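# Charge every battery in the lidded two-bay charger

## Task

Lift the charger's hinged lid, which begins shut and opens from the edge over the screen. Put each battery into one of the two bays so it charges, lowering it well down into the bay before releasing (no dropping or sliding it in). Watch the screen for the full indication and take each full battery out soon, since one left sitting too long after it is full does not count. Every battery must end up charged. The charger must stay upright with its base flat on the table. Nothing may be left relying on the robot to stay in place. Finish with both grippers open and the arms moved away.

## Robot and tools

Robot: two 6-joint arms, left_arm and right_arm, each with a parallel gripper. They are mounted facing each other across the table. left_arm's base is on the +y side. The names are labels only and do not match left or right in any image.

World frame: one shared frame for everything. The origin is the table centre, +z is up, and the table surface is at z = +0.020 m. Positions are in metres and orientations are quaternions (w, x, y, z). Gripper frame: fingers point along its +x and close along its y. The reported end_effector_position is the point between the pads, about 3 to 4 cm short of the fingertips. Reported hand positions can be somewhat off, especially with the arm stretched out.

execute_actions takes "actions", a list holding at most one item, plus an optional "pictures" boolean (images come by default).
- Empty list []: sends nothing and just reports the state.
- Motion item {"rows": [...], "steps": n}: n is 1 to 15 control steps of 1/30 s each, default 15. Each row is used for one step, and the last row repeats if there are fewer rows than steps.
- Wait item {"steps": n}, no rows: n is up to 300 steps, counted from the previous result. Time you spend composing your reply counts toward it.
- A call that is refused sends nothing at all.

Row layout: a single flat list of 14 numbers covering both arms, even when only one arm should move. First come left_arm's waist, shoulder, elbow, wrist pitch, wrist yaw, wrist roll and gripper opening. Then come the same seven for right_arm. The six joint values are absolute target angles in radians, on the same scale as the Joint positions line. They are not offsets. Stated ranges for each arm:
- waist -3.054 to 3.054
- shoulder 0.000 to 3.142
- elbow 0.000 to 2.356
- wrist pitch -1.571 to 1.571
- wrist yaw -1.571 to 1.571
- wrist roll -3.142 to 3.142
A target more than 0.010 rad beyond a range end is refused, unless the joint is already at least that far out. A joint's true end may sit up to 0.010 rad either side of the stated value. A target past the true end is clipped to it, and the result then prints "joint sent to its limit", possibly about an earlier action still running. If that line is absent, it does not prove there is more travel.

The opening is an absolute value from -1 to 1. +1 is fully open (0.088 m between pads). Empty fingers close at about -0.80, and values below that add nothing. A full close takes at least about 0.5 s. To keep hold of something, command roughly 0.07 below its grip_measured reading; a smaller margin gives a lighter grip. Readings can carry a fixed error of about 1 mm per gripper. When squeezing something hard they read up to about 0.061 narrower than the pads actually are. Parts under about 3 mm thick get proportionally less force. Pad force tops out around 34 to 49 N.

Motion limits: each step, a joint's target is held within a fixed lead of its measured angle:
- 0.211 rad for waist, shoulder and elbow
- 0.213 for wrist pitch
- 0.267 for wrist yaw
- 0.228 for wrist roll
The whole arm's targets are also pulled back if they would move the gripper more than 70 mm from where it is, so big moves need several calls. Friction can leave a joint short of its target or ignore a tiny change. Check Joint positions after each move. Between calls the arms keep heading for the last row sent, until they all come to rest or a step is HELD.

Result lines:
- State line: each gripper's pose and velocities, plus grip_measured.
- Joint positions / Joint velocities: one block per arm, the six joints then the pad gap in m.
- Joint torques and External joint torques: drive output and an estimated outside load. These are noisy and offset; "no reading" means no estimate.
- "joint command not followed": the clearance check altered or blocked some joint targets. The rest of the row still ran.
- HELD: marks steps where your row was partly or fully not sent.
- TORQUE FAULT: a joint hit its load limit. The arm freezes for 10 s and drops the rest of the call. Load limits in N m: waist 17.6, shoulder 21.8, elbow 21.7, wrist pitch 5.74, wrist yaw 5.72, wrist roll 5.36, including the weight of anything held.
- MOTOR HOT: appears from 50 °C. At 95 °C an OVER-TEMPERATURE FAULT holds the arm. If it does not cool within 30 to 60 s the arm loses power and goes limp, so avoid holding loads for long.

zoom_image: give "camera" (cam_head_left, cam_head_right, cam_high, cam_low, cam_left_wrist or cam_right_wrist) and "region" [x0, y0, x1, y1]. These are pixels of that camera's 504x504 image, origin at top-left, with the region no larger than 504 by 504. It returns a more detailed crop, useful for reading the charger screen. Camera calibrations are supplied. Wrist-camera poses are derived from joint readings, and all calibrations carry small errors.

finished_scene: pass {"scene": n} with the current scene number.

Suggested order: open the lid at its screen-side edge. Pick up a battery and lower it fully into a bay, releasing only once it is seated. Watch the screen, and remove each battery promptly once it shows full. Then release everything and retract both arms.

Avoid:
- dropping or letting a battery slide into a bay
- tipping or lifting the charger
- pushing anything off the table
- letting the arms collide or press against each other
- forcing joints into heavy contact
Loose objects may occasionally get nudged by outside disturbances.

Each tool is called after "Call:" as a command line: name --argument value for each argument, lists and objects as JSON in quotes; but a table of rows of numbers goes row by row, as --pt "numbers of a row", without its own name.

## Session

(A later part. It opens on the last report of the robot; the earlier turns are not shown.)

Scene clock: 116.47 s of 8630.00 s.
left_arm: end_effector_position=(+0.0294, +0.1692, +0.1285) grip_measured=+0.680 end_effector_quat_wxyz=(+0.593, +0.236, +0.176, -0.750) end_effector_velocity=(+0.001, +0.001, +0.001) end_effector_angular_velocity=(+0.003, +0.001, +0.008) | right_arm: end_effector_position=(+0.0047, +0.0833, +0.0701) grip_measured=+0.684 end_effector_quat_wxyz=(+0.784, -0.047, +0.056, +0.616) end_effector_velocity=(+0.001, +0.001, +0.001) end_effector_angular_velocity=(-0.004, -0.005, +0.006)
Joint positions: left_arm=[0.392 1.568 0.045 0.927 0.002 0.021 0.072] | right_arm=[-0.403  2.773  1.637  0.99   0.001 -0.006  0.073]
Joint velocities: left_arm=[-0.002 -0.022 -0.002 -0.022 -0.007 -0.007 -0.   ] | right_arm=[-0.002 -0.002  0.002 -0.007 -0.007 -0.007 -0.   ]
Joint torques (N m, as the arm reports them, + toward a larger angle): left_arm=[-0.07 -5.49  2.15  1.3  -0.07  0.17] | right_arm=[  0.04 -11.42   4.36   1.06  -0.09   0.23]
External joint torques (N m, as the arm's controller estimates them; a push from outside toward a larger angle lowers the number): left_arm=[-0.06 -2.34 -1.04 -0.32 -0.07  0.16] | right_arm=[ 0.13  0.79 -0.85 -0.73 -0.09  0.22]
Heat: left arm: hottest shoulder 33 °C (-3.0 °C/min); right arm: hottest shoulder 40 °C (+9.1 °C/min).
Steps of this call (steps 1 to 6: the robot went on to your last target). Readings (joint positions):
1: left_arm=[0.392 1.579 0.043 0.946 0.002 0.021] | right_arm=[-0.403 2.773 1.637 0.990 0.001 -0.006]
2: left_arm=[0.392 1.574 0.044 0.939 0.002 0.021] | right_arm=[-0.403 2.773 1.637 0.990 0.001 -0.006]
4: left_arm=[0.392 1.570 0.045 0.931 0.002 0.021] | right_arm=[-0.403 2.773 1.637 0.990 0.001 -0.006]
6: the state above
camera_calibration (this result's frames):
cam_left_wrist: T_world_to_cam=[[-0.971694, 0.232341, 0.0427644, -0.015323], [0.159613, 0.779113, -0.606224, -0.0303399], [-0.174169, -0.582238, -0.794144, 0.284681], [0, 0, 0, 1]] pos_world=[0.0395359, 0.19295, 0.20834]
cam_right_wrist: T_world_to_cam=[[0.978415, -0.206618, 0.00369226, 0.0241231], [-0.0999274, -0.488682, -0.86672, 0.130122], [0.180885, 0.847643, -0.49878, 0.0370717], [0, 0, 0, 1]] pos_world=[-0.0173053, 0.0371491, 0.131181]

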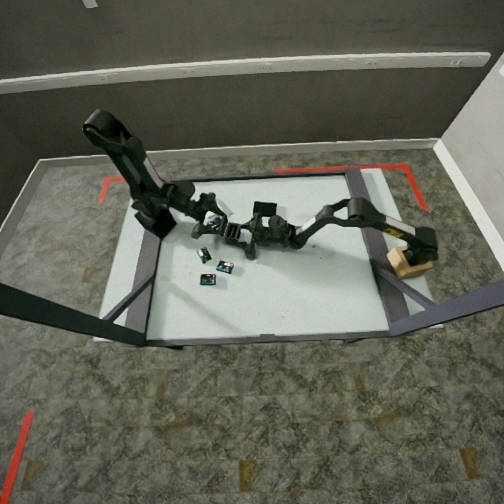

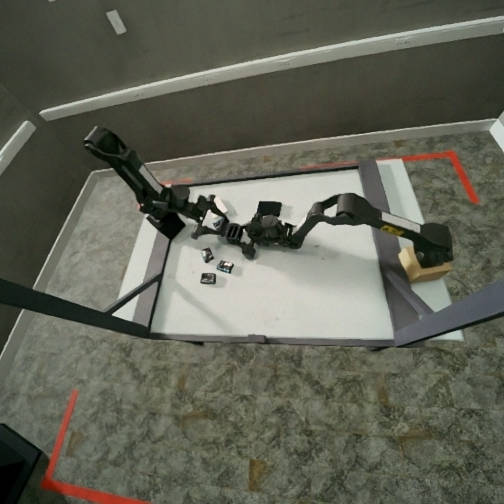

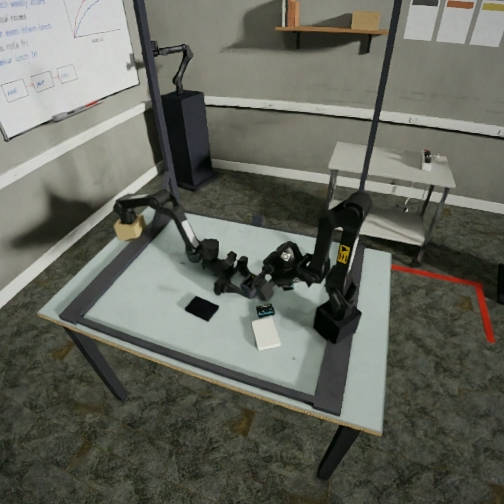

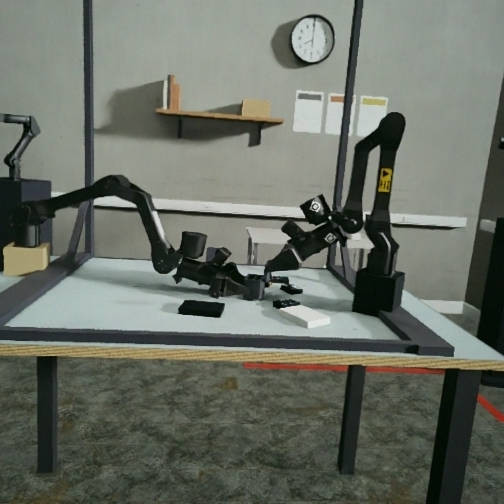

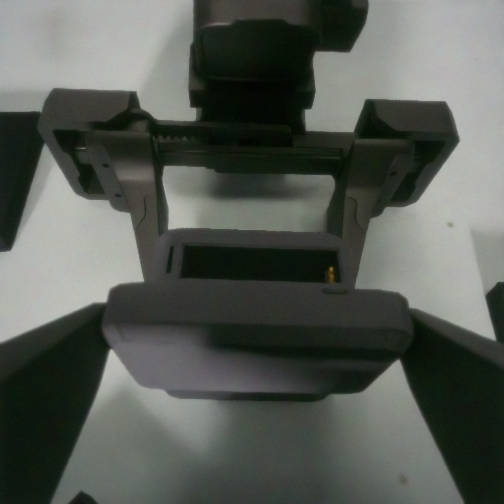

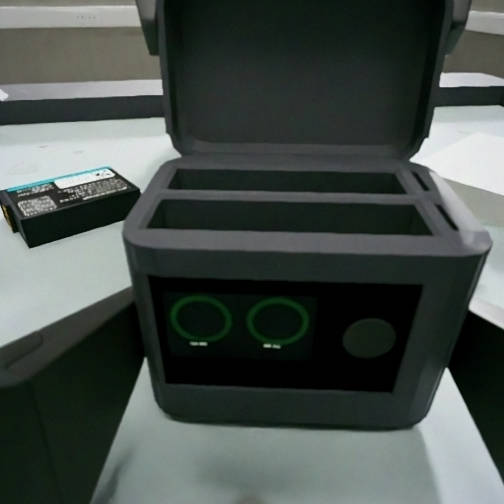

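Call:
execute_actions --actions '[{"rows":[[0.39,1.56,0.045,0.927,0,0.024,0.72,-0.402,2.78,1.63,0.985,0,0,0.6],[0.39,1.56,0.045,0.927,0,0.024,0.8,-0.402,2.78,1.63,0.985,0,0,0.6],[0.39,1.56,0.045,0.927,0,0.024,0.9,-0.402,2.78,1.63,0.985,0,0,0.6],[0.39,1.56,0.045,0.927,0,0.024,1,-0.402,2.78,1.63,0.985,0,0,0.6],[0.39,1.56,0.045,0.927,0,0.024,1,-0.402,2.78,1.63,0.985,0,0,0.6],[0.39,1.56,0.045,0.927,0,0.024,1,-0.402,2.78,1.635,0.988,0,0,0.66],[0.39,1.53,0.06,0.9,0,0.024,1,-0.402,2.775,1.635,0.988,0,0,0.72],[0.39,1.5,0.08,0.87,0,0.024,1,-0.402,2.775,1.635,0.988,0,0,0.8],[0.39,1.47,0.1,0.84,0,0.024,1,-0.402,2.775,1.635,0.988,0,0,0.9],[0.39,1.44,0.13,0.8,0,0.024,1,-0.402,2.775,1.635,0.988,0,0,1],[0.39,1.41,0.16,0.76,0,0.024,1,-0.402,2.775,1.635,0.988,0,0,1],[0.39,1.38,0.2,0.72,0,0.024,1,-0.402,2.775,1.635,0.988,0,0,1],[0.39,1.36,0.24,0.67,0,0.024,1,-0.402,2.775,1.635,0.988,0,0,1],[0.39,1.34,0.28,0.62,0,0.024,1,-0.402,2.76,1.635,0.988,0,0,1],[0.39,1.33,0.32,0.57,0,0.024,1,-0.402,2.75,1.635,0.988,0,0,1]]}]' --pictures false

Call:
execute_actions --actions '[{"rows":[[0.39,1.33,0.36,0.515,0,0.024,1,-0.402,2.735,1.6,1.01,0,0,1],[0.39,1.33,0.4,0.46,0,0.024,1,-0.402,2.72,1.56,1.035,0,0,1],[0.39,1.33,0.44,0.405,0,0.024,1,-0.402,2.705,1.52,1.06,0,0,1],[0.39,1.33,0.48,0.35,0,0.024,1,-0.402,2.69,1.48,1.085,0,0,1],[0.39,1.34,0.52,0.295,0,0.024,1,-0.402,2.675,1.44,1.11,0,0,1],[0.39,1.35,0.56,0.24,0,0.024,1,-0.402,2.66,1.4,1.135,0,0,1],[0.39,1.36,0.6,0.185,0,0.024,1,-0.402,2.645,1.36,1.16,0,0,1],[0.39,1.375,0.64,0.13,0,0.024,1,-0.402,2.63,1.32,1.185,0,0,1],[0.39,1.39,0.68,0.075,0,0.024,1,-0.402,2.61,1.28,1.205,0,0,1],[0.39,1.405,0.72,0.02,0,0.024,1,-0.402,2.59,1.24,1.225,0,0,1],[0.39,1.42,0.76,-0.035,0,0.024,1,-0.402,2.57,1.2,1.245,0,0,1],[0.39,1.44,0.8,-0.09,0,0.024,1,-0.402,2.55,1.16,1.265,0,0,1],[0.39,1.46,0.84,-0.145,0,0.024,1,-0.402,2.53,1.12,1.285,0,0,1],[0.39,1.48,0.88,-0.2,0,0.024,1,-0.402,2.51,1.08,1.305,0,0,1],[0.39,1.5,0.92,-0.255,0,0.024,1,-0.402,2.49,1.04,1.325,0,0,1]]}]' --pictures false

Call:
execute_actions --actions '[{"rows":[[0.39,1.52,0.94,-0.31,0,0.024,1,-0.402,2.47,1.0,1.345,0,0,1],[0.39,1.54,0.96,-0.365,0,0.024,1,-0.402,2.455,0.96,1.36,0,0,1],[0.39,1.56,0.98,-0.42,0,0.024,1,-0.402,2.44,0.92,1.375,0,0,1],[0.39,1.58,1.0,-0.475,0,0.024,1,-0.402,2.425,0.88,1.39,0,0,1],[0.39,1.6,1.02,-0.53,0,0.024,1,-0.402,2.41,0.84,1.405,0,0,1],[0.39,1.61,1.03,-0.58,0,0.024,1,-0.402,2.395,0.8,1.42,0,0,1],[0.39,1.62,1.04,-0.62,0,0.024,1,-0.402,2.38,0.76,1.435,0,0,1],[0.39,1.62,1.04,-0.65,0,0.024,1,-0.402,2.37,0.73,1.445,0,0,1],[0.39,1.62,1.04,-0.65,0,0.024,1,-0.403,2.36,0.7,1.45,0,0,1]]}]' --pictures false

Call:
execute_actions --actions '[{"steps":6}]'

Scene clock: 132.03 s of 8630.00 s.
left_arm: end_effector_position=(+0.0196, +0.1258, +0.1845) grip_measured=+0.999 end_effector_quat_wxyz=(+0.603, +0.194, +0.143, -0.761) end_effector_velocity=(-0.056, -0.246, +0.343) end_effector_angular_velocity=(-0.518, +0.134, +0.014) | right_arm: end_effector_position=(+0.0048, +0.0834, +0.0693) grip_measured=+0.983 end_effector_quat_wxyz=(+0.784, -0.046, +0.059, +0.616) end_effector_velocity=(+0.002, -0.002, -0.004) end_effector_angular_velocity=(-0.023, -0.003, -0.009)
Joint positions: left_arm=[0.392 1.387 0.219 0.682 0.002 0.021 0.088] | right_arm=[-0.403  2.773  1.638  0.986  0.002  0.001  0.087]
Joint velocities: left_arm=[-0.002 -0.628  1.16  -1.253 -0.007 -0.022  0.001] | right_arm=[-0.002 -0.002 -0.002 -0.022  0.007 -0.007  0.016]
Joint torques (N m, as the arm reports them, + toward a larger angle): left_arm=[-0.37 -5.06  4.74  1.31 -0.06  0.18] | right_arm=[  0.05 -14.73   5.69   2.    -0.1   -0.01]
External joint torques (N m, as the arm's controller estimates them; a push from outside toward a larger angle lowers the number): left_arm=[-0.37 -1.73  0.01 -0.32 -0.06  0.17] | right_arm=[ 0.07 -2.26  0.55  0.24 -0.11 -0.02]
Heat: left arm: hottest shoulder 31 °C (-4.1 °C/min); right arm: hottest shoulder 40 °C (+7.1 °C/min).
Steps of this call (steps 1 to 30: the robot went on to your last target; steps 31 to 452: nothing new was sent; steps 453 to 467: all 15 steps of this action). Readings (joint positions):
453: left_arm=[0.392 1.566 0.045 0.924 0.002 0.021] | right_arm=[-0.403 2.773 1.637 0.990 0.001 -0.005]
454: left_arm=[0.392 1.566 0.045 0.924 0.002 0.021] | right_arm=[-0.403 2.773 1.638 0.990 0.001 -0.005]
456: left_arm=[0.392 1.566 0.045 0.924 0.002 0.021] | right_arm=[-0.403 2.773 1.638 0.985 0.001 -0.002]
460: left_arm=[0.392 1.551 0.050 0.905 0.002 0.021] | right_arm=[-0.403 2.773 1.638 0.986 0.002 0.001]
467: the state above

Scene clock: 132.53 s of 8630.00 s.
left_arm: end_effector_position=(+0.0053, +0.0631, +0.2475) grip_measured=+1.000 end_effector_quat_wxyz=(+0.577, +0.290, +0.220, -0.731) end_effector_velocity=(-0.013, -0.059, +0.004) end_effector_angular_velocity=(+0.967, -0.209, +0.018) | right_arm: end_effector_position=(-0.0153, +0.0003, +0.0862) grip_measured=+1.000 end_effector_quat_wxyz=(+0.785, -0.043, +0.055, +0.616) end_effector_velocity=(-0.048, -0.221, +0.074) end_effector_angular_velocity=(+0.005, -0.010, -0.014)
Joint positions: left_arm=[ 0.392  1.442  0.815 -0.117  0.002  0.021  0.088] | right_arm=[-0.403  2.558  1.146  1.272  0.002  0.001  0.088]
Joint velocities: left_arm=[-0.002  0.564  1.179 -1.604 -0.007 -0.022  0.   ] | right_arm=[-0.007 -0.598 -1.199  0.608  0.007 -0.007  0.   ]
Joint torques (N m, as the arm reports them, + toward a larger angle): left_arm=[-0.24 -5.02  6.05  1.13 -0.1   0.16] | right_arm=[  0.04 -12.76   3.73   2.1   -0.1   -0.02]
External joint torques (N m, as the arm's controller estimates them; a push from outside toward a larger angle lowers the number): left_arm=[-0.27  0.26 -0.15 -0.31 -0.09  0.16] | right_arm=[ 0.19 -2.15 -0.4   0.22 -0.12 -0.03]
Heat: left arm: hottest shoulder 31 °C (-4.0 °C/min); right arm: hottest shoulder 40 °C (+7.1 °C/min).
Steps of this call (steps 1 to 15: all 15 steps of this action). Readings (joint positions):
1: left_arm=[0.392 1.370 0.259 0.637 0.002 0.021] | right_arm=[-0.403 2.771 1.635 0.989 0.002 0.001]
2: left_arm=[0.392 1.357 0.299 0.589 0.002 0.021] | right_arm=[-0.403 2.765 1.621 1.000 0.002 0.001]
4: left_arm=[0.392 1.345 0.380 0.484 0.002 0.021] | right_arm=[-0.403 2.742 1.568 1.035 0.002 0.001]
8: left_arm=[0.392 1.349 0.533 0.265 0.002 0.021] | right_arm=[-0.403 2.680 1.426 1.125 0.002 0.001]
15: the state above

Scene clock: 133.03 s of 8630.00 s.
left_arm: end_effector_position=(+0.0137, +0.1000, +0.2030) grip_measured=+1.000 end_effector_quat_wxyz=(+0.505, +0.454, +0.352, -0.644) end_effector_velocity=(+0.000, -0.010, +0.017) end_effector_angular_velocity=(-0.021, -0.014, +0.012) | right_arm: end_effector_position=(-0.0376, -0.0917, +0.0881) grip_measured=+1.000 end_effector_quat_wxyz=(+0.782, -0.069, +0.088, +0.614) end_effector_velocity=(-0.003, -0.012, +0.016) end_effector_angular_velocity=(+0.030, -0.010, +0.016)
Joint positions: left_arm=[ 0.392  1.61   1.028 -0.641  0.002  0.021  0.088] | right_arm=[-0.403  2.379  0.711  1.444  0.002  0.001  0.088]
Joint velocities: left_arm=[-0.002  0.002  0.071 -0.051 -0.022 -0.007  0.   ] | right_arm=[-0.007 -0.051 -0.071  0.051 -0.022 -0.007  0.   ]
Joint torques (N m, as the arm reports them, + toward a larger angle): left_arm=[-0.29 -6.27  5.67  0.63 -0.08  0.15] | right_arm=[ -0.03 -10.05   2.55   2.05  -0.11  -0.02]
External joint torques (N m, as the arm's controller estimates them; a push from outside toward a larger angle lowers the number): left_arm=[-0.3  -0.15 -0.17 -0.27 -0.07  0.15] | right_arm=[ 0.   -1.97 -0.19  0.26 -0.1  -0.03]
Heat: left arm: hottest shoulder 31 °C (-4.1 °C/min); right arm: hottest shoulder 40 °C (+6.1 °C/min).
Steps of this call (steps 1 to 15: all 15 steps of this action). Readings (joint positions):
1: left_arm=[0.392 1.461 0.851 -0.171 0.002 0.021] | right_arm=[-0.403 2.538 1.106 1.292 0.002 0.001]
2: left_arm=[0.392 1.480 0.885 -0.224 0.002 0.021] | right_arm=[-0.403 2.517 1.066 1.312 0.002 0.001]
4: left_arm=[0.392 1.516 0.940 -0.334 0.002 0.021] | right_arm=[-0.403 2.478 0.988 1.348 0.002 0.001]
8: left_arm=[0.392 1.587 1.008 -0.542 0.002 0.021] | right_arm=[-0.403 2.413 0.830 1.410 0.002 0.001]
15: the state above

Scene clock: 133.23 s of 8630.00 s.
left_arm: end_effector_position=(+0.0138, +0.1004, +0.2035) grip_measured=+1.000 end_effector_quat_wxyz=(+0.505, +0.455, +0.353, -0.643) end_effector_velocity=(+0.001, +0.003, -0.002) end_effector_angular_velocity=(+0.010, -0.012, -0.007) | right_arm: end_effector_position=(-0.0376, -0.0917, +0.0909) grip_measured=+1.000 end_effector_quat_wxyz=(+0.782, -0.066, +0.085, +0.614) end_effector_velocity=(-0.003, -0.003, -0.005) end_effector_angular_velocity=(-0.027, +0.004, +0.021)
Joint positions: left_arm=[ 0.392  1.61   1.032 -0.648  0.002  0.021  0.088] | right_arm=[-0.403  2.372  0.708  1.448  0.002  0.001  0.088]
Joint velocities: left_arm=[-0.002 -0.002 -0.007 -0.007 -0.007  0.007  0.   ] | right_arm=[-0.002 -0.007 -0.012 -0.022 -0.022 -0.007  0.   ]
Joint torques (N m, as the arm reports them, + toward a larger angle): left_arm=[-0.24 -6.22  5.71  0.63 -0.09  0.17] | right_arm=[-0.03 -9.8   2.24  1.99 -0.1  -0.02]
External joint torques (N m, as the arm's controller estimates them; a push from outside toward a larger angle lowers the number): left_arm=[-0.24 -0.02 -0.18 -0.26 -0.08  0.16] | right_arm=[-0.03 -1.84 -0.35  0.23 -0.1  -0.03]
Heat: left arm: hottest shoulder 31 °C (-4.1 °C/min); right arm: hottest shoulder 40 °C (+6.1 °C/min).
Steps of this call (steps 1 to 6: the robot went on to your last target). Readings (joint positions):
1: left_arm=[0.392 1.610 1.030 -0.643 0.002 0.021] | right_arm=[-0.403 2.377 0.710 1.445 0.002 0.001]
2: left_arm=[0.392 1.610 1.031 -0.644 0.002 0.021] | right_arm=[-0.403 2.375 0.709 1.446 0.002 0.001]
4: left_arm=[0.392 1.610 1.032 -0.647 0.002 0.021] | right_arm=[-0.403 2.373 0.708 1.448 0.002 0.001]
6: the state above
camera_calibration (this result's frames):
cam_left_wrist: T_world_to_cam=[[-0.977792, 0.205628, 0.0404885, -0.0144898], [0.204926, 0.978556, -0.0208419, -0.0685556], [-0.0439059, -0.0120819, -0.998963, 0.284123], [0, 0, 0, 1]] pos_world=[0.0123555, 0.0734978, 0.282987]
cam_right_wrist: T_world_to_cam=[[0.978065, -0.208241, -0.00501182, 0.0299416], [-0.120299, -0.545048, -0.82973, 0.0491256], [0.170052, 0.812132, -0.558143, 0.205192], [0, 0, 0, 1]] pos_world=[-0.0582684, -0.133632, 0.155437]

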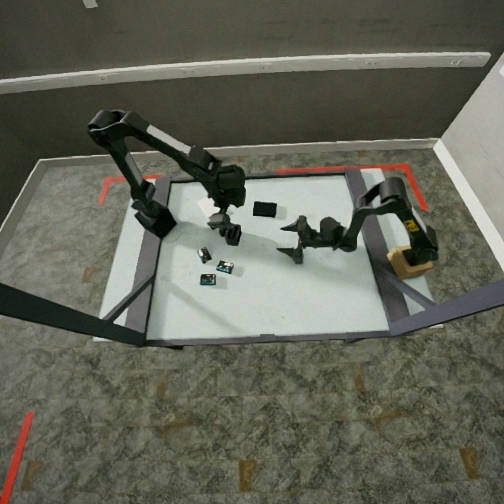

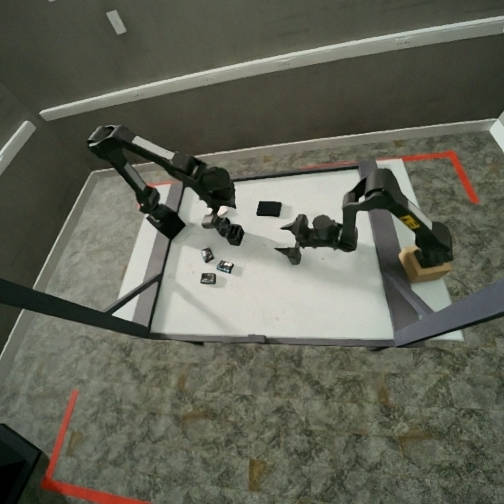

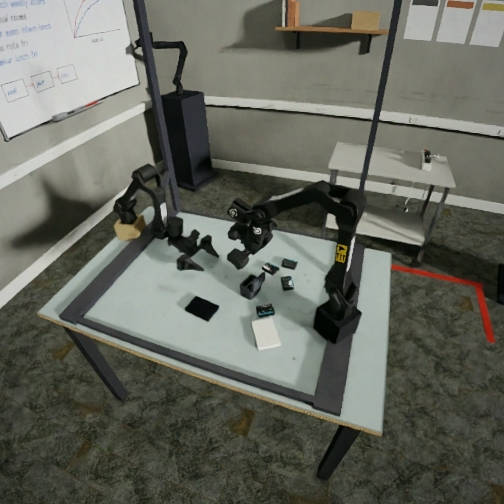

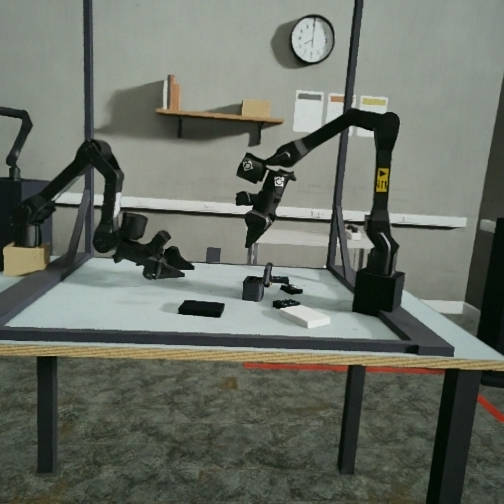

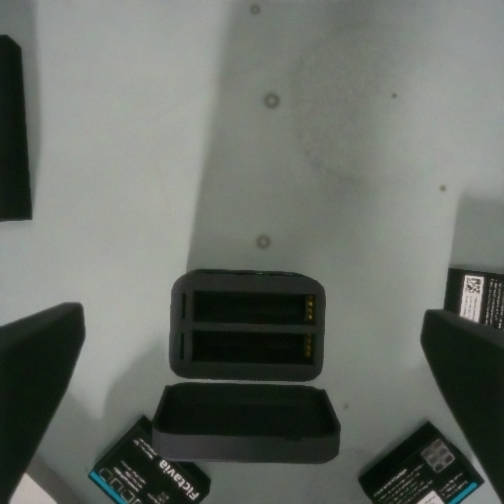

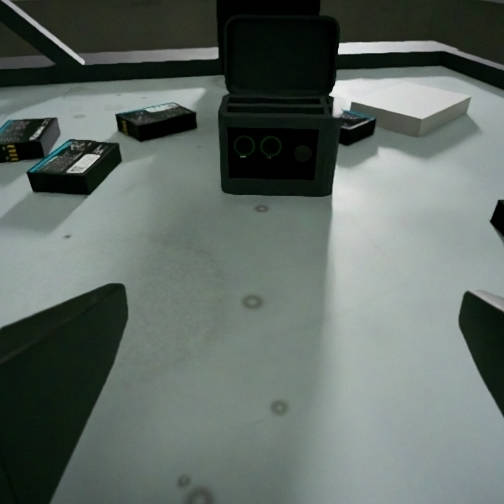

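Call:
execute_actions --actions '[{"rows":[[0.36,1.63,1.05,-0.67,0,-0.03,0.9,-0.403,2.36,0.7,1.45,0,0,1],[0.32,1.65,1.07,-0.69,0,-0.09,0.8,-0.403,2.36,0.7,1.45,0,0,1],[0.27,1.67,1.09,-0.71,0,-0.15,0.7,-0.403,2.36,0.7,1.45,0,0,1],[0.22,1.7,1.11,-0.73,0,-0.21,0.6,-0.403,2.36,0.7,1.45,0,0,1],[0.17,1.73,1.13,-0.75,0,-0.27,0.5,-0.403,2.36,0.7,1.45,0,0,1],[0.12,1.76,1.15,-0.77,0,-0.33,0.4,-0.403,2.36,0.7,1.45,0,0,1],[0.07,1.79,1.17,-0.79,0,-0.39,0.3,-0.403,2.36,0.7,1.45,0,0,1],[0.02,1.82,1.19,-0.8,0,-0.45,0.3,-0.403,2.36,0.7,1.45,0,0,1],[-0.03,1.85,1.205,-0.81,0,-0.51,0.3,-0.403,2.36,0.7,1.45,0,0,1],[-0.08,1.88,1.22,-0.815,0,-0.57,0.3,-0.403,2.36,0.7,1.45,0,0,1],[-0.12,1.91,1.235,-0.82,0,-0.63,0.3,-0.403,2.36,0.7,1.45,0,0,1],[-0.16,1.94,1.245,-0.825,0,-0.69,0.3,-0.403,2.36,0.7,1.45,0,0,1],[-0.19,1.97,1.255,-0.83,0,-0.75,0.3,-0.403,2.36,0.7,1.45,0,0,1],[-0.21,1.995,1.26,-0.83,0,-0.8,0.3,-0.403,2.36,0.7,1.45,0,0,1],[-0.22,2.008,1.26,-0.83,0,-0.833,0.3,-0.403,2.36,0.7,1.45,0,0,1]]}]' --pictures false

Call:
execute_actions --actions '[{"steps":14}]'

Scene clock: 143.47 s of 8630.00 s.
left_arm: end_effector_position=(-0.1592, +0.1832, +0.1459) grip_measured=+0.314 end_effector_quat_wxyz=(+0.481, +0.498, +0.481, -0.538) end_effector_velocity=(-0.220, +0.233, -0.199) end_effector_angular_velocity=(+0.512, -0.344, +0.548) | right_arm: end_effector_position=(-0.0377, -0.0921, +0.0907) grip_measured=+1.000 end_effector_quat_wxyz=(+0.782, -0.067, +0.086, +0.614) end_effector_velocity=(+0.002, -0.001, +0.001) end_effector_angular_velocity=(-0.001, +0.006, -0.011)
Joint positions: left_arm=[-0.166  1.939  1.241 -0.817  0.002 -0.708  0.054] | right_arm=[-0.403  2.372  0.707  1.448  0.002  0.001  0.088]
Joint velocities: left_arm=[-0.891  0.735  0.198 -0.066  0.037 -1.443 -0.006] | right_arm=[-0.002 -0.007 -0.002 -0.007  0.007  0.007  0.   ]
Joint torques (N m, as the arm reports them, + toward a larger angle): left_arm=[ 1.78 -7.99  4.64 -0.04 -0.19 -0.07] | right_arm=[-0.03 -9.75  2.34  2.02 -0.11 -0.02]
External joint torques (N m, as the arm's controller estimates them; a push from outside toward a larger angle lowers the number): left_arm=[ 0.06  0.42 -0.26 -0.22  0.04 -0.03] | right_arm=[-0.02 -1.71 -0.29  0.23 -0.11 -0.03]
Heat: left arm: hottest shoulder 31 °C (-4.0 °C/min); right arm: hottest shoulder 40 °C (+4.0 °C/min).
Steps of this call (steps 1 to 15: the robot went on to your last target; steps 16 to 292: nothing new was sent; steps 293 to 307: all 15 steps of this action). Readings (joint positions):
293: left_arm=[0.390 1.611 1.033 -0.653 0.000 0.014] | right_arm=[-0.403 2.372 0.707 1.448 0.002 0.001]
294: left_arm=[0.381 1.616 1.039 -0.664 -0.003 -0.011] | right_arm=[-0.403 2.372 0.707 1.448 0.002 0.001]
296: left_arm=[0.332 1.640 1.064 -0.691 -0.005 -0.093] | right_arm=[-0.403 2.372 0.707 1.448 0.002 0.001]
300: left_arm=[0.149 1.737 1.141 -0.757 -0.004 -0.306] | right_arm=[-0.403 2.372 0.707 1.448 0.002 0.001]
307: the state above

Scene clock: 143.93 s of 8630.00 s.
left_arm: end_effector_position=(-0.1697, +0.1999, +0.1292) grip_measured=+0.303 end_effector_quat_wxyz=(+0.497, +0.503, +0.499, -0.501) end_effector_velocity=(+0.000, +0.003, +0.000) end_effector_angular_velocity=(+0.010, -0.001, -0.010) | right_arm: end_effector_position=(-0.0377, -0.0921, +0.0907) grip_measured=+1.000 end_effector_quat_wxyz=(+0.782, -0.067, +0.086, +0.614) end_effector_velocity=(-0.007, -0.000, -0.006) end_effector_angular_velocity=(-0.026, +0.007, +0.040)
Joint positions: left_arm=[-0.221  1.998  1.254 -0.83   0.002 -0.829  0.054] | right_arm=[-0.403  2.372  0.707  1.448  0.002  0.001  0.088]
Joint velocities: left_arm=[-0.002 -0.002 -0.002 -0.007  0.007  0.007 -0.   ] | right_arm=[ 0.002  0.002 -0.002 -0.022 -0.037 -0.007  0.   ]
Joint torques (N m, as the arm reports them, + toward a larger angle): left_arm=[ 0.11 -7.93  4.67  0.16 -0.15 -0.05] | right_arm=[-0.03 -9.76  2.34  2.02 -0.1  -0.02]
External joint torques (N m, as the arm's controller estimates them; a push from outside toward a larger angle lowers the number): left_arm=[ 0.07  0.04 -0.26 -0.14 -0.1  -0.05] | right_arm=[-0.1  -1.88 -0.23  0.28 -0.09 -0.03]
Heat: left arm: hottest shoulder 31 °C (-4.0 °C/min); right arm: hottest shoulder 40 °C (+4.0 °C/min).
Steps of this call (steps 1 to 14: the robot went on to your last target). Readings (joint positions):
1: left_arm=[-0.191 1.960 1.245 -0.819 0.003 -0.747] | right_arm=[-0.403 2.372 0.707 1.448 0.002 0.001]
2: left_arm=[-0.208 1.976 1.246 -0.823 0.003 -0.773] | right_arm=[-0.403 2.372 0.707 1.448 0.002 0.001]
4: left_arm=[-0.221 1.994 1.246 -0.830 0.003 -0.803] | right_arm=[-0.403 2.372 0.707 1.448 0.002 0.001]
8: left_arm=[-0.221 1.998 1.251 -0.830 0.002 -0.824] | right_arm=[-0.403 2.372 0.707 1.448 0.002 0.001]
14: the state above
camera_calibration (this result's frames):
cam_left_wrist: T_world_to_cam=[[-0.998687, -0.0420102, 0.0293027, -0.16397], [-0.030388, 0.946496, 0.32128, -0.207654], [-0.0412319, 0.319968, -0.946531, 0.13029], [0, 0, 0, 1]] pos_world=[-0.164693, 0.147967, 0.194844]
cam_right_wrist: T_world_to_cam=[[0.978063, -0.208247, -0.00504376, 0.029952], [-0.120522, -0.54597, -0.829091, 0.0485477], [0.169902, 0.811511, -0.559092, 0.205337], [0, 0, 0, 1]] pos_world=[-0.0583309, -0.13389, 0.155203]

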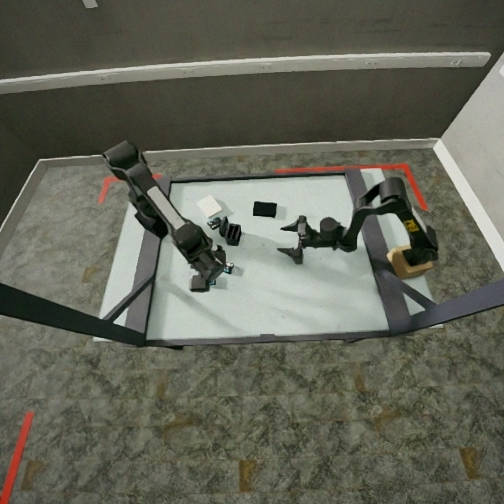

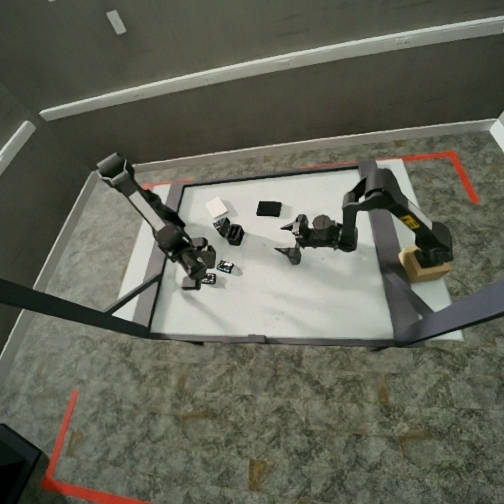

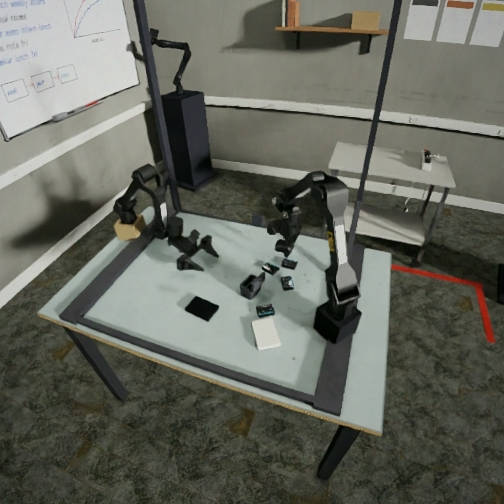

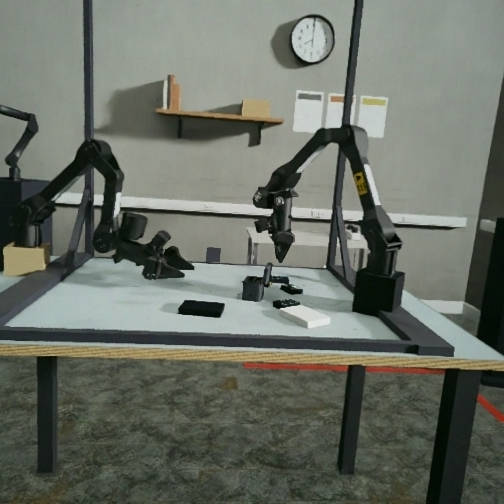

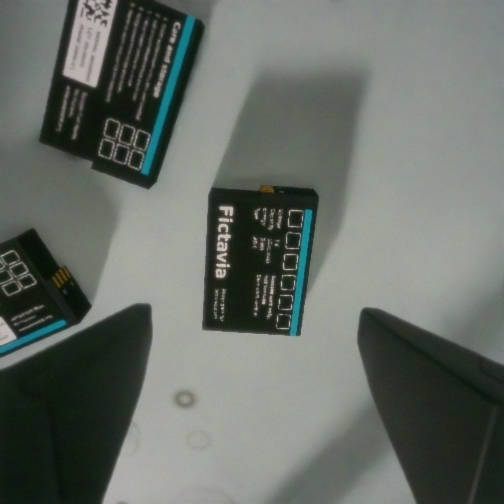

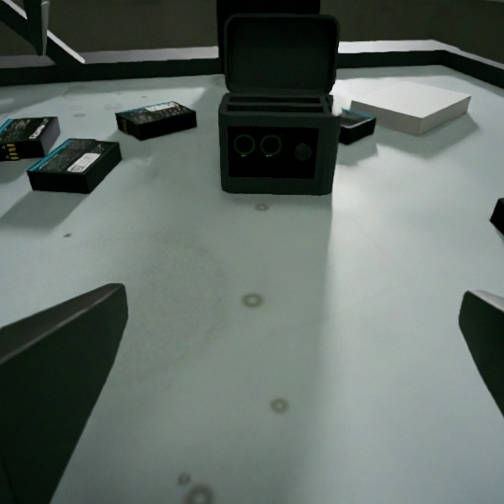

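Call:
execute_actions --actions '[{"rows":[[-0.228,2.02,1.24,-0.815,0,-0.81,0.3,-0.403,2.36,0.7,1.45,0,0,1],[-0.236,2.031,1.231,-0.795,0,-0.797,0.3,-0.403,2.36,0.7,1.45,0,0,1],[-0.236,2.042,1.222,-0.775,0,-0.797,0.3,-0.403,2.36,0.7,1.45,0,0,1],[-0.236,2.053,1.213,-0.755,0,-0.797,0.3,-0.403,2.36,0.7,1.45,0,0,1],[-0.236,2.065,1.205,-0.735,0,-0.797,0.3,-0.403,2.36,0.7,1.45,0,0,1],[-0.236,2.077,1.197,-0.715,0,-0.797,0.3,-0.403,2.36,0.7,1.45,0,0,1],[-0.236,2.089,1.189,-0.695,0,-0.797,0.3,-0.403,2.36,0.7,1.45,0,0,1],[-0.236,2.101,1.182,-0.675,0,-0.797,0.3,-0.403,2.36,0.7,1.45,0,0,1],[-0.236,2.113,1.175,-0.655,0,-0.797,0.3,-0.403,2.36,0.7,1.45,0,0,1],[-0.236,2.125,1.168,-0.635,0,-0.797,0.3,-0.403,2.36,0.7,1.45,0,0,1],[-0.236,2.137,1.162,-0.615,0,-0.797,0.3,-0.403,2.36,0.7,1.45,0,0,1],[-0.236,2.147,1.157,-0.597,0,-0.797,0.3,-0.403,2.36,0.7,1.45,0,0,1]]}]' --pictures false

Call:
execute_actions --actions '[{"rows":[[-0.236,2.147,1.157,-0.597,0,-0.797,0.3,-0.403,2.36,0.7,1.45,0,0,1],[-0.236,2.147,1.157,-0.597,0,-0.797,0.25,-0.403,2.36,0.7,1.45,0,0,1],[-0.236,2.147,1.157,-0.597,0,-0.797,0.2,-0.403,2.36,0.7,1.45,0,0,1],[-0.236,2.147,1.157,-0.597,0,-0.797,0.15,-0.403,2.36,0.7,1.45,0,0,1],[-0.236,2.147,1.157,-0.597,0,-0.797,0.1,-0.403,2.36,0.7,1.45,0,0,1],[-0.236,2.147,1.157,-0.597,0,-0.797,0.05,-0.403,2.36,0.7,1.45,0,0,1],[-0.236,2.147,1.157,-0.597,0,-0.797,0.0,-0.403,2.36,0.7,1.45,0,0,1],[-0.236,2.147,1.157,-0.597,0,-0.797,-0.04,-0.403,2.36,0.7,1.45,0,0,1],[-0.236,2.147,1.157,-0.597,0,-0.797,-0.08,-0.403,2.36,0.7,1.45,0,0,1],[-0.236,2.147,1.157,-0.597,0,-0.797,-0.12,-0.403,2.36,0.7,1.45,0,0,1]]}]' --pictures false

Call:
execute_actions --actions '[{"rows":[[-0.236,2.12,1.168,-0.605,0,-0.797,-0.12,-0.403,2.36,0.7,1.45,0,0,1],[-0.236,2.108,1.175,-0.625,0,-0.797,-0.12,-0.403,2.36,0.7,1.45,0,0,1],[-0.236,2.096,1.182,-0.645,0,-0.797,-0.12,-0.403,2.36,0.7,1.45,0,0,1],[-0.236,2.084,1.189,-0.665,0,-0.797,-0.12,-0.403,2.36,0.7,1.45,0,0,1],[-0.236,2.072,1.196,-0.685,0,-0.797,-0.12,-0.403,2.36,0.7,1.45,0,0,1],[-0.236,2.06,1.204,-0.705,0,-0.78,-0.12,-0.403,2.36,0.7,1.45,0,0,1],[-0.25,2.05,1.212,-0.725,0,-0.73,-0.12,-0.403,2.36,0.7,1.45,0,0,1],[-0.27,2.05,1.23,-0.74,0,-0.67,-0.12,-0.403,2.36,0.7,1.45,0,0,1],[-0.29,2.06,1.255,-0.755,0,-0.61,-0.12,-0.403,2.36,0.7,1.45,0,0,1],[-0.31,2.075,1.28,-0.77,0,-0.55,-0.12,-0.403,2.36,0.7,1.45,0,0,1],[-0.33,2.09,1.305,-0.785,0,-0.49,-0.12,-0.403,2.36,0.7,1.45,0,0,1],[-0.35,2.105,1.33,-0.8,0,-0.43,-0.12,-0.403,2.36,0.7,1.45,0,0,1],[-0.37,2.12,1.355,-0.81,0,-0.37,-0.12,-0.403,2.36,0.7,1.45,0,0,1],[-0.39,2.135,1.38,-0.82,0,-0.31,-0.12,-0.403,2.36,0.7,1.45,0,0,1],[-0.41,2.15,1.405,-0.83,0,-0.25,-0.12,-0.403,2.36,0.7,1.45,0,0,1]]}]' --pictures false

Call:
execute_actions --actions '[{"rows":[[-0.43,2.165,1.43,-0.84,0,-0.19,-0.12,-0.403,2.36,0.7,1.45,0,0,1],[-0.45,2.18,1.455,-0.85,0,-0.13,-0.12,-0.403,2.36,0.7,1.45,0,0,1],[-0.45,2.195,1.48,-0.86,0,-0.07,-0.12,-0.403,2.36,0.7,1.45,0,0,1],[-0.45,2.21,1.505,-0.87,0,-0.01,-0.12,-0.403,2.36,0.7,1.45,0,0,1],[-0.45,2.225,1.53,-0.88,0,0.05,-0.12,-0.403,2.36,0.7,1.45,0,0,1],[-0.45,2.24,1.555,-0.89,0,0.11,-0.12,-0.403,2.36,0.7,1.45,0,0,1],[-0.45,2.255,1.58,-0.9,0,0.17,-0.12,-0.403,2.36,0.7,1.45,0,0,1],[-0.45,2.27,1.605,-0.91,0,0.23,-0.12,-0.403,2.36,0.7,1.45,0,0,1],[-0.45,2.285,1.63,-0.92,0,0.29,-0.12,-0.403,2.36,0.7,1.45,0,0,1],[-0.45,2.3,1.655,-0.93,0,0.35,-0.12,-0.403,2.36,0.7,1.45,0,0,1],[-0.45,2.315,1.68,-0.94,0,0.41,-0.12,-0.403,2.36,0.7,1.45,0,0,1],[-0.45,2.33,1.705,-0.95,0,0.47,-0.12,-0.403,2.36,0.7,1.45,0,0,1],[-0.45,2.345,1.73,-0.96,0,0.53,-0.12,-0.403,2.36,0.7,1.45,0,0,1],[-0.45,2.36,1.755,-0.97,0,0.59,-0.12,-0.403,2.36,0.7,1.45,0,0,1],[-0.45,2.375,1.78,-0.98,0,0.65,-0.12,-0.403,2.36,0.7,1.45,0,0,1]]}]' --pictures false

Call:
execute_actions --actions '[{"rows":[[-0.45,2.39,1.8,-0.985,0,0.71,-0.12,-0.403,2.36,0.7,1.45,0,0,1],[-0.45,2.405,1.82,-0.99,0,0.77,-0.12,-0.403,2.36,0.7,1.45,0,0,1],[-0.45,2.42,1.84,-0.995,0,0.83,-0.12,-0.403,2.36,0.7,1.45,0,0,1],[-0.45,2.435,1.86,-1.0,0,0.89,-0.12,-0.403,2.36,0.7,1.45,0,0,1],[-0.45,2.45,1.88,-1.005,0,0.95,-0.12,-0.403,2.36,0.7,1.45,0,0,1],[-0.45,2.465,1.9,-1.01,0,1.01,-0.12,-0.403,2.36,0.7,1.45,0,0,1],[-0.45,2.48,1.92,-1.015,0,1.07,-0.12,-0.403,2.36,0.7,1.45,0,0,1],[-0.45,2.495,1.94,-1.02,0,1.13,-0.12,-0.403,2.36,0.7,1.45,0,0,1],[-0.45,2.51,1.955,-1.02,0,1.19,-0.12,-0.403,2.36,0.7,1.45,0,0,1],[-0.45,2.52,1.965,-1.02,0,1.25,-0.12,-0.403,2.36,0.7,1.45,0,0,1],[-0.45,2.53,1.975,-1.02,0,1.31,-0.12,-0.403,2.36,0.7,1.45,0,0,1],[-0.45,2.535,1.975,-1.02,0,1.38,-0.12,-0.403,2.36,0.7,1.45,0,0,1],[-0.45,2.535,1.975,-1.02,0,1.45,-0.12,-0.403,2.36,0.7,1.45,0,0,1],[-0.45,2.535,1.975,-1.02,0,1.52,-0.12,-0.403,2.36,0.7,1.45,0,0,1],[-0.45,2.535,1.975,-1.02,0,1.576,-0.12,-0.403,2.36,0.7,1.45,0,0,1]]}]' --pictures false

Call:
execute_actions --actions '[{"steps":10}]'

Scene clock: 165.57 s of 8630.00 s.
left_arm: end_effector_position=(-0.1703, +0.2051, +0.0666) grip_measured=+0.303 end_effector_quat_wxyz=(+0.487, +0.516, +0.488, -0.508) end_effector_velocity=(+0.020, +0.018, -0.058) end_effector_angular_velocity=(+0.054, -0.073, +0.005) | right_arm: end_effector_position=(-0.0377, -0.0921, +0.0907) grip_measured=+1.000 end_effector_quat_wxyz=(+0.782, -0.067, +0.086, +0.614) end_effector_velocity=(-0.000, -0.001, +0.003) end_effector_angular_velocity=(+0.010, +0.010, +0.013)
Joint positions: left_arm=[-0.233  2.132  1.164 -0.615  0.002 -0.801  0.054] | right_arm=[-0.403  2.372  0.707  1.448  0.002  0.001  0.088]
Joint velocities: left_arm=[-0.002  0.129 -0.085  0.125 -0.007 -0.007 -0.   ] | right_arm=[-0.007 -0.007 -0.007  0.007 -0.022  0.007  0.   ]
Joint torques (N m, as the arm reports them, + toward a larger angle): left_arm=[-0.21 -8.69  3.04  0.36 -0.13  0.16] | right_arm=[-0.03 -9.76  2.34  2.01 -0.1  -0.02]
External joint torques (N m, as the arm's controller estimates them; a push from outside toward a larger angle lowers the number): left_arm=[-0.27  0.18 -1.63  0.   -0.07  0.16] | right_arm=[ 0.   -1.72 -0.29  0.22 -0.1  -0.03]
Heat: left arm: hottest shoulder 33 °C (+0.0 °C/min); right arm: hottest shoulder 39 °C (+0.0 °C/min).
Steps of this call (steps 1 to 30: the robot went on to your last target; steps 31 to 634: nothing new was sent; steps 635 to 649: all 15 steps of this action). Readings (joint positions):
635: left_arm=[-0.221 1.999 1.253 -0.829 0.002 -0.829] | right_arm=[-0.403 2.372 0.707 1.448 0.002 0.001]
636: left_arm=[-0.221 2.001 1.251 -0.821 0.002 -0.822] | right_arm=[-0.403 2.372 0.707 1.448 0.002 0.001]
638: left_arm=[-0.226 2.012 1.241 -0.792 0.002 -0.811] | right_arm=[-0.403 2.372 0.707 1.448 0.002 0.001]
642: left_arm=[-0.233 2.057 1.209 -0.723 0.002 -0.803] | right_arm=[-0.403 2.372 0.707 1.448 0.002 0.001]
649: the state above

Scene clock: 166.07 s of 8630.00 s.
left_arm: end_effector_position=(-0.1714, +0.2042, +0.0646) grip_measured=-0.042 end_effector_quat_wxyz=(+0.487, +0.513, +0.488, -0.511) end_effector_velocity=(+0.004, +0.006, -0.001) end_effector_angular_velocity=(+0.023, -0.015, +0.005) | right_arm: end_effector_position=(-0.0377, -0.0921, +0.0907) grip_measured=+1.000 end_effector_quat_wxyz=(+0.782, -0.067, +0.086, +0.614) end_effector_velocity=(-0.002, -0.001, -0.004) end_effector_angular_velocity=(-0.025, -0.011, +0.024)
Joint positions: left_arm=[-0.233  2.136  1.161 -0.599  0.002 -0.8    0.037] | right_arm=[-0.403  2.372  0.707  1.448  0.002  0.001  0.088]
Joint velocities: left_arm=[-0.002 -0.002 -0.007 -0.022  0.007 -0.007 -0.   ] | right_arm=[-0.002 -0.002 -0.002 -0.022 -0.022 -0.022  0.   ]
Joint torques (N m, as the arm reports them, + toward a larger angle): left_arm=[-0.28 -8.14  2.86  0.29 -0.14  0.15] | right_arm=[-0.03 -9.76  2.34  2.01 -0.1  -0.02]
External joint torques (N m, as the arm's controller estimates them; a push from outside toward a larger angle lowers the number): left_arm=[-0.27  0.07 -1.35  0.01 -0.1   0.15] | right_arm=[-0.09 -1.87 -0.23  0.27 -0.09 -0.03]
Heat: left arm: hottest shoulder 33 °C (+0.0 °C/min); right arm: hottest shoulder 39 °C (+0.0 °C/min).
Steps of this call (steps 1 to 15: all 15 steps of this action). Readings (joint positions):
1: left_arm=[-0.233 2.134 1.162 -0.611 0.002 -0.801] | right_arm=[-0.403 2.372 0.707 1.448 0.002 0.001]
2: left_arm=[-0.233 2.136 1.161 -0.607 0.002 -0.801] | right_arm=[-0.403 2.372 0.707 1.448 0.002 0.001]
4: left_arm=[-0.233 2.136 1.161 -0.602 0.002 -0.800] | right_arm=[-0.403 2.372 0.707 1.448 0.002 0.001]
8: left_arm=[-0.233 2.136 1.161 -0.599 0.002 -0.800] | right_arm=[-0.403 2.372 0.707 1.448 0.002 0.001]
15: the state above

Scene clock: 166.57 s of 8630.00 s.
left_arm: end_effector_position=(-0.2192, +0.2225, +0.1126) grip_measured=-0.042 end_effector_quat_wxyz=(+0.338, +0.618, +0.337, -0.625) end_effector_velocity=(-0.268, +0.105, +0.058) end_effector_angular_velocity=(-0.110, +0.120, -2.344) | right_arm: end_effector_position=(-0.0377, -0.0921, +0.0907) grip_measured=+1.000 end_effector_quat_wxyz=(+0.782, -0.067, +0.086, +0.614) end_effector_velocity=(-0.000, -0.001, -0.001) end_effector_angular_velocity=(-0.008, -0.004, +0.006)
Joint positions: left_arm=[-0.356  2.102  1.34  -0.799 -0.002 -0.397  0.037] | right_arm=[-0.403  2.372  0.707  1.448  0.002  0.001  0.088]
Joint velocities: left_arm=[-0.637  0.305  0.755 -0.286 -0.007  1.707 -0.   ] | right_arm=[-0.002 -0.002 -0.002 -0.007 -0.007 -0.007  0.   ]
Joint torques (N m, as the arm reports them, + toward a larger angle): left_arm=[-0.42 -7.56  4.37  0.05 -0.02  0.18] | right_arm=[-0.03 -9.76  2.33  2.01 -0.11 -0.02]
External joint torques (N m, as the arm's controller estimates them; a push from outside toward a larger angle lowers the number): left_arm=[-0.35  0.45 -0.17 -0.25  0.    0.18] | right_arm=[-0.03 -1.77 -0.28  0.24 -0.1  -0.03]
Heat: left arm: hottest shoulder 33 °C (+0.0 °C/min); right arm: hottest shoulder 39 °C (+0.0 °C/min).
Steps of this call (steps 1 to 15: all 15 steps of this action). Readings (joint positions):
1: left_arm=[-0.233 2.136 1.161 -0.599 0.002 -0.800] | right_arm=[-0.403 2.372 0.707 1.448 0.002 0.001]
2: left_arm=[-0.233 2.136 1.162 -0.602 0.002 -0.800] | right_arm=[-0.403 2.372 0.707 1.448 0.002 0.001]
4: left_arm=[-0.233 2.129 1.168 -0.628 0.002 -0.800] | right_arm=[-0.403 2.372 0.707 1.448 0.002 0.001]
8: left_arm=[-0.237 2.093 1.191 -0.699 0.000 -0.755] | right_arm=[-0.403 2.372 0.707 1.448 0.002 0.001]
15: the state above

Scene clock: 167.07 s of 8630.00 s.
left_arm: end_effector_position=(-0.2926, +0.2238, +0.1115) grip_measured=-0.041 end_effector_quat_wxyz=(+0.002, +0.706, +0.001, -0.709) end_effector_velocity=(-0.103, -0.056, -0.007) end_effector_angular_velocity=(-0.025, +0.014, -1.768) | right_arm: end_effector_position=(-0.0377, -0.0921, +0.0907) grip_measured=+1.000 end_effector_quat_wxyz=(+0.782, -0.067, +0.086, +0.614) end_effector_velocity=(-0.002, +0.000, +0.002) end_effector_angular_velocity=(-0.000, -0.032, +0.027)
Joint positions: left_arm=[-0.452  2.324  1.711 -0.953  0.001  0.499  0.037] | right_arm=[-0.403  2.372  0.707  1.448  0.002  0.001  0.088]
Joint velocities: left_arm=[-0.002  0.437  0.745 -0.286 -0.007  1.766 -0.   ] | right_arm=[-0.002 -0.002 -0.002  0.007 -0.022 -0.037  0.   ]
Joint torques (N m, as the arm reports them, + toward a larger angle): left_arm=[ 0.3  -9.92  5.3   0.12 -0.03  0.2 ] | right_arm=[-0.03 -9.76  2.34  2.01 -0.11 -0.02]
External joint torques (N m, as the arm's controller estimates them; a push from outside toward a larger angle lowers the number): left_arm=[ 0.31  0.29  0.11 -0.21 -0.05  0.2 ] | right_arm=[-0.1  -1.7  -0.31  0.22 -0.09 -0.02]
Heat: left arm: hottest shoulder 33 °C (+0.0 °C/min); right arm: hottest shoulder 39 °C (+0.0 °C/min).
Steps of this call (steps 1 to 15: all 15 steps of this action). Readings (joint positions):
1: left_arm=[-0.377 2.114 1.365 -0.809 -0.002 -0.338] | right_arm=[-0.403 2.372 0.707 1.448 0.002 0.001]
2: left_arm=[-0.397 2.128 1.390 -0.820 -0.002 -0.279] | right_arm=[-0.403 2.372 0.707 1.448 0.002 0.001]
4: left_arm=[-0.432 2.158 1.439 -0.842 0.000 -0.160] | right_arm=[-0.403 2.372 0.707 1.448 0.002 0.001]
8: left_arm=[-0.453 2.221 1.535 -0.884 0.001 0.079] | right_arm=[-0.403 2.372 0.707 1.448 0.002 0.001]
15: the state above

Scene clock: 167.57 s of 8630.00 s.
left_arm: end_effector_position=(-0.3247, +0.2062, +0.0871) grip_measured=-0.041 end_effector_quat_wxyz=(-0.312, +0.635, -0.310, -0.635) end_effector_velocity=(+0.013, +0.005, -0.041) end_effector_angular_velocity=(+0.042, -0.111, -1.900) | right_arm: end_effector_position=(-0.0377, -0.0921, +0.0907) grip_measured=+1.000 end_effector_quat_wxyz=(+0.782, -0.067, +0.086, +0.614) end_effector_velocity=(+0.004, -0.000, +0.000) end_effector_angular_velocity=(-0.004, -0.008, -0.013)
Joint positions: left_arm=[-0.452  2.515  1.959 -1.017  0.001  1.414  0.037] | right_arm=[-0.403  2.372  0.707  1.448  0.002  0.001  0.088]
Joint velocities: left_arm=[-0.002  0.115  0.046 -0.051 -0.022  1.897 -0.   ] | right_arm=[-0.007 -0.002  0.002 -0.007  0.007 -0.007  0.   ]
Joint torques (N m, as the arm reports them, + toward a larger angle): left_arm=[  0.17 -11.76   5.48   0.06   0.01   0.16] | right_arm=[-0.03 -9.75  2.33  2.01 -0.1  -0.02]
External joint torques (N m, as the arm's controller estimates them; a push from outside toward a larger angle lowers the number): left_arm=[ 0.22 -0.16  0.03 -0.2  -0.05  0.16] | right_arm=[ 0.01 -1.71 -0.33  0.22 -0.11 -0.03]
Heat: left arm: hottest shoulder 33 °C (+0.0 °C/min); right arm: hottest shoulder 39 °C (+0.0 °C/min).
Steps of this call (steps 1 to 15: all 15 steps of this action). Readings (joint positions):
1: left_arm=[-0.452 2.338 1.735 -0.962 0.001 0.559] | right_arm=[-0.403 2.372 0.707 1.448 0.002 0.001]
2: left_arm=[-0.452 2.353 1.758 -0.970 0.001 0.618] | right_arm=[-0.403 2.372 0.707 1.448 0.002 0.001]
4: left_arm=[-0.452 2.382 1.801 -0.983 0.001 0.739] | right_arm=[-0.403 2.372 0.707 1.448 0.002 0.001]
8: left_arm=[-0.452 2.442 1.882 -1.005 0.001 0.979] | right_arm=[-0.403 2.372 0.707 1.448 0.002 0.001]
15: the state above

Scene clock: 167.90 s of 8630.00 s.
left_arm: end_effector_position=(-0.3256, +0.2057, +0.0860) grip_measured=-0.041 end_effector_quat_wxyz=(-0.361, +0.609, -0.358, -0.609) end_effector_velocity=(+0.004, -0.003, +0.001) end_effector_angular_velocity=(-0.016, -0.017, -0.034) | right_arm: end_effector_position=(-0.0377, -0.0921, +0.0907) grip_measured=+1.000 end_effector_quat_wxyz=(+0.782, -0.067, +0.086, +0.614) end_effector_velocity=(+0.002, -0.001, -0.001) end_effector_angular_velocity=(-0.009, -0.007, -0.008)
Joint positions: left_arm=[-0.452  2.522  1.967 -1.019  0.001  1.569  0.037] | right_arm=[-0.403  2.372  0.707  1.448  0.002  0.001  0.088]
Joint velocities: left_arm=[ 0.002 -0.002 -0.002 -0.007 -0.022  0.037 -0.   ] | right_arm=[-0.002 -0.002 -0.002 -0.007  0.007 -0.007  0.   ]
Joint torques (N m, as the arm reports them, + toward a larger angle): left_arm=[  0.25 -11.3    5.17   0.1   -0.01   0.15] | right_arm=[-0.02 -9.75  2.34  2.01 -0.11 -0.02]
External joint torques (N m, as the arm's controller estimates them; a push from outside toward a larger angle lowers the number): left_arm=[ 0.15 -0.07 -0.07 -0.16 -0.06  0.15] | right_arm=[-0.01 -1.73 -0.3   0.23 -0.11 -0.03]
Heat: left arm: hottest shoulder 33 °C (+0.0 °C/min); right arm: hottest shoulder 39 °C (+0.0 °C/min).
Steps of this call (steps 1 to 10: the robot went on to your last target). Readings (joint positions):
1: left_arm=[-0.452 2.518 1.960 -1.019 0.001 1.466] | right_arm=[-0.403 2.372 0.707 1.448 0.002 0.001]
2: left_arm=[-0.452 2.520 1.961 -1.019 0.001 1.500] | right_arm=[-0.403 2.372 0.707 1.448 0.002 0.001]
4: left_arm=[-0.452 2.522 1.962 -1.019 0.001 1.538] | right_arm=[-0.403 2.372 0.707 1.448 0.002 0.001]
8: left_arm=[-0.452 2.522 1.966 -1.019 0.001 1.565] | right_arm=[-0.403 2.372 0.707 1.448 0.002 0.001]
10: the state above
camera_calibration (this result's frames):
cam_left_wrist: T_world_to_cam=[[0.849958, 0.525765, 0.0337997, 0.166588], [0.48989, -0.812308, 0.316485, 0.327586], [0.193853, -0.252441, -0.947995, 0.275544], [0, 0, 0, 1]] pos_world=[-0.355488, 0.248073, 0.151908]
cam_right_wrist: T_world_to_cam=[[0.978063, -0.208247, -0.00504376, 0.029952], [-0.120522, -0.54597, -0.829091, 0.0485477], [0.169902, 0.811511, -0.559092, 0.205337], [0, 0, 0, 1]] pos_world=[-0.0583309, -0.13389, 0.155203]

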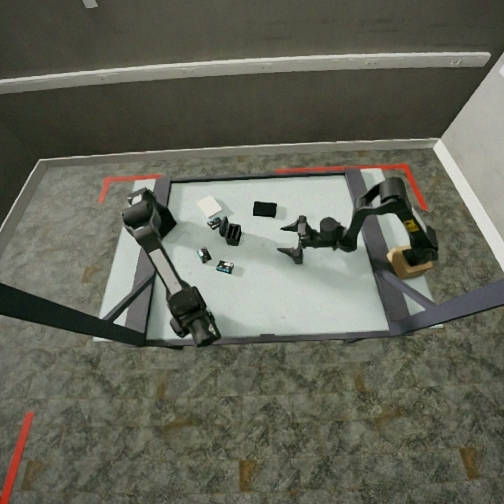

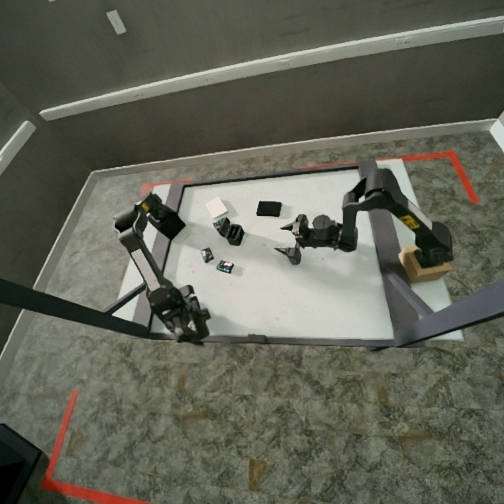

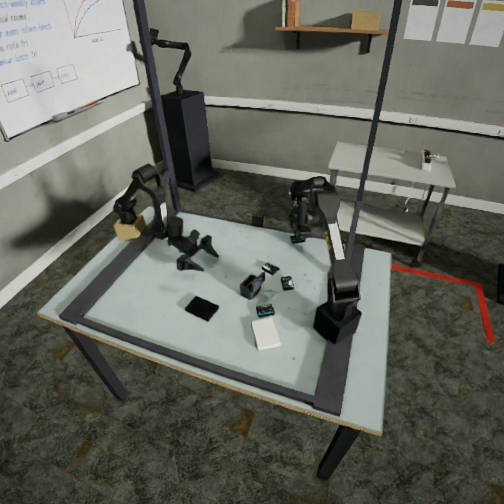

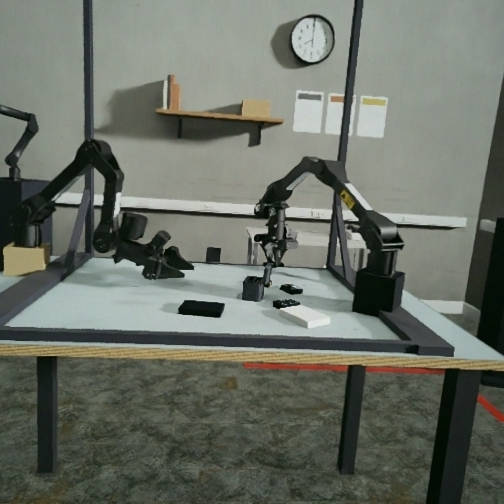

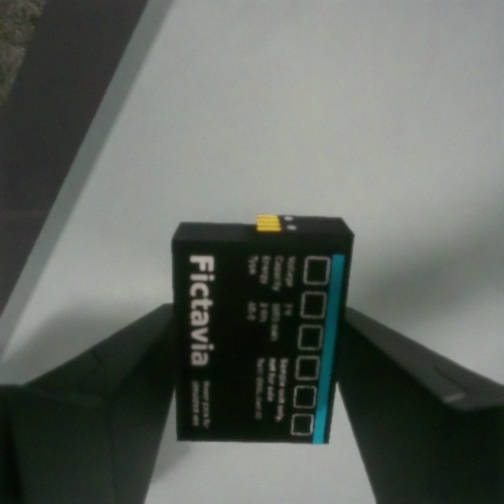

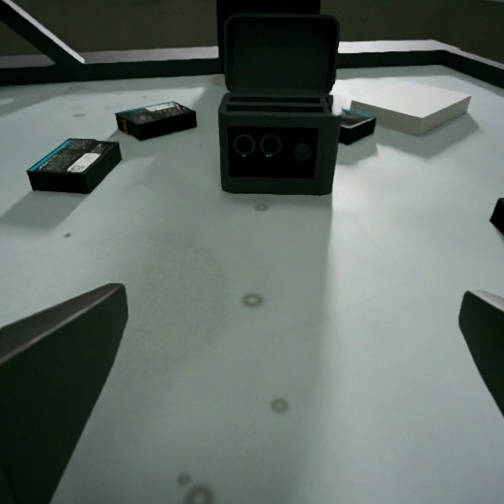

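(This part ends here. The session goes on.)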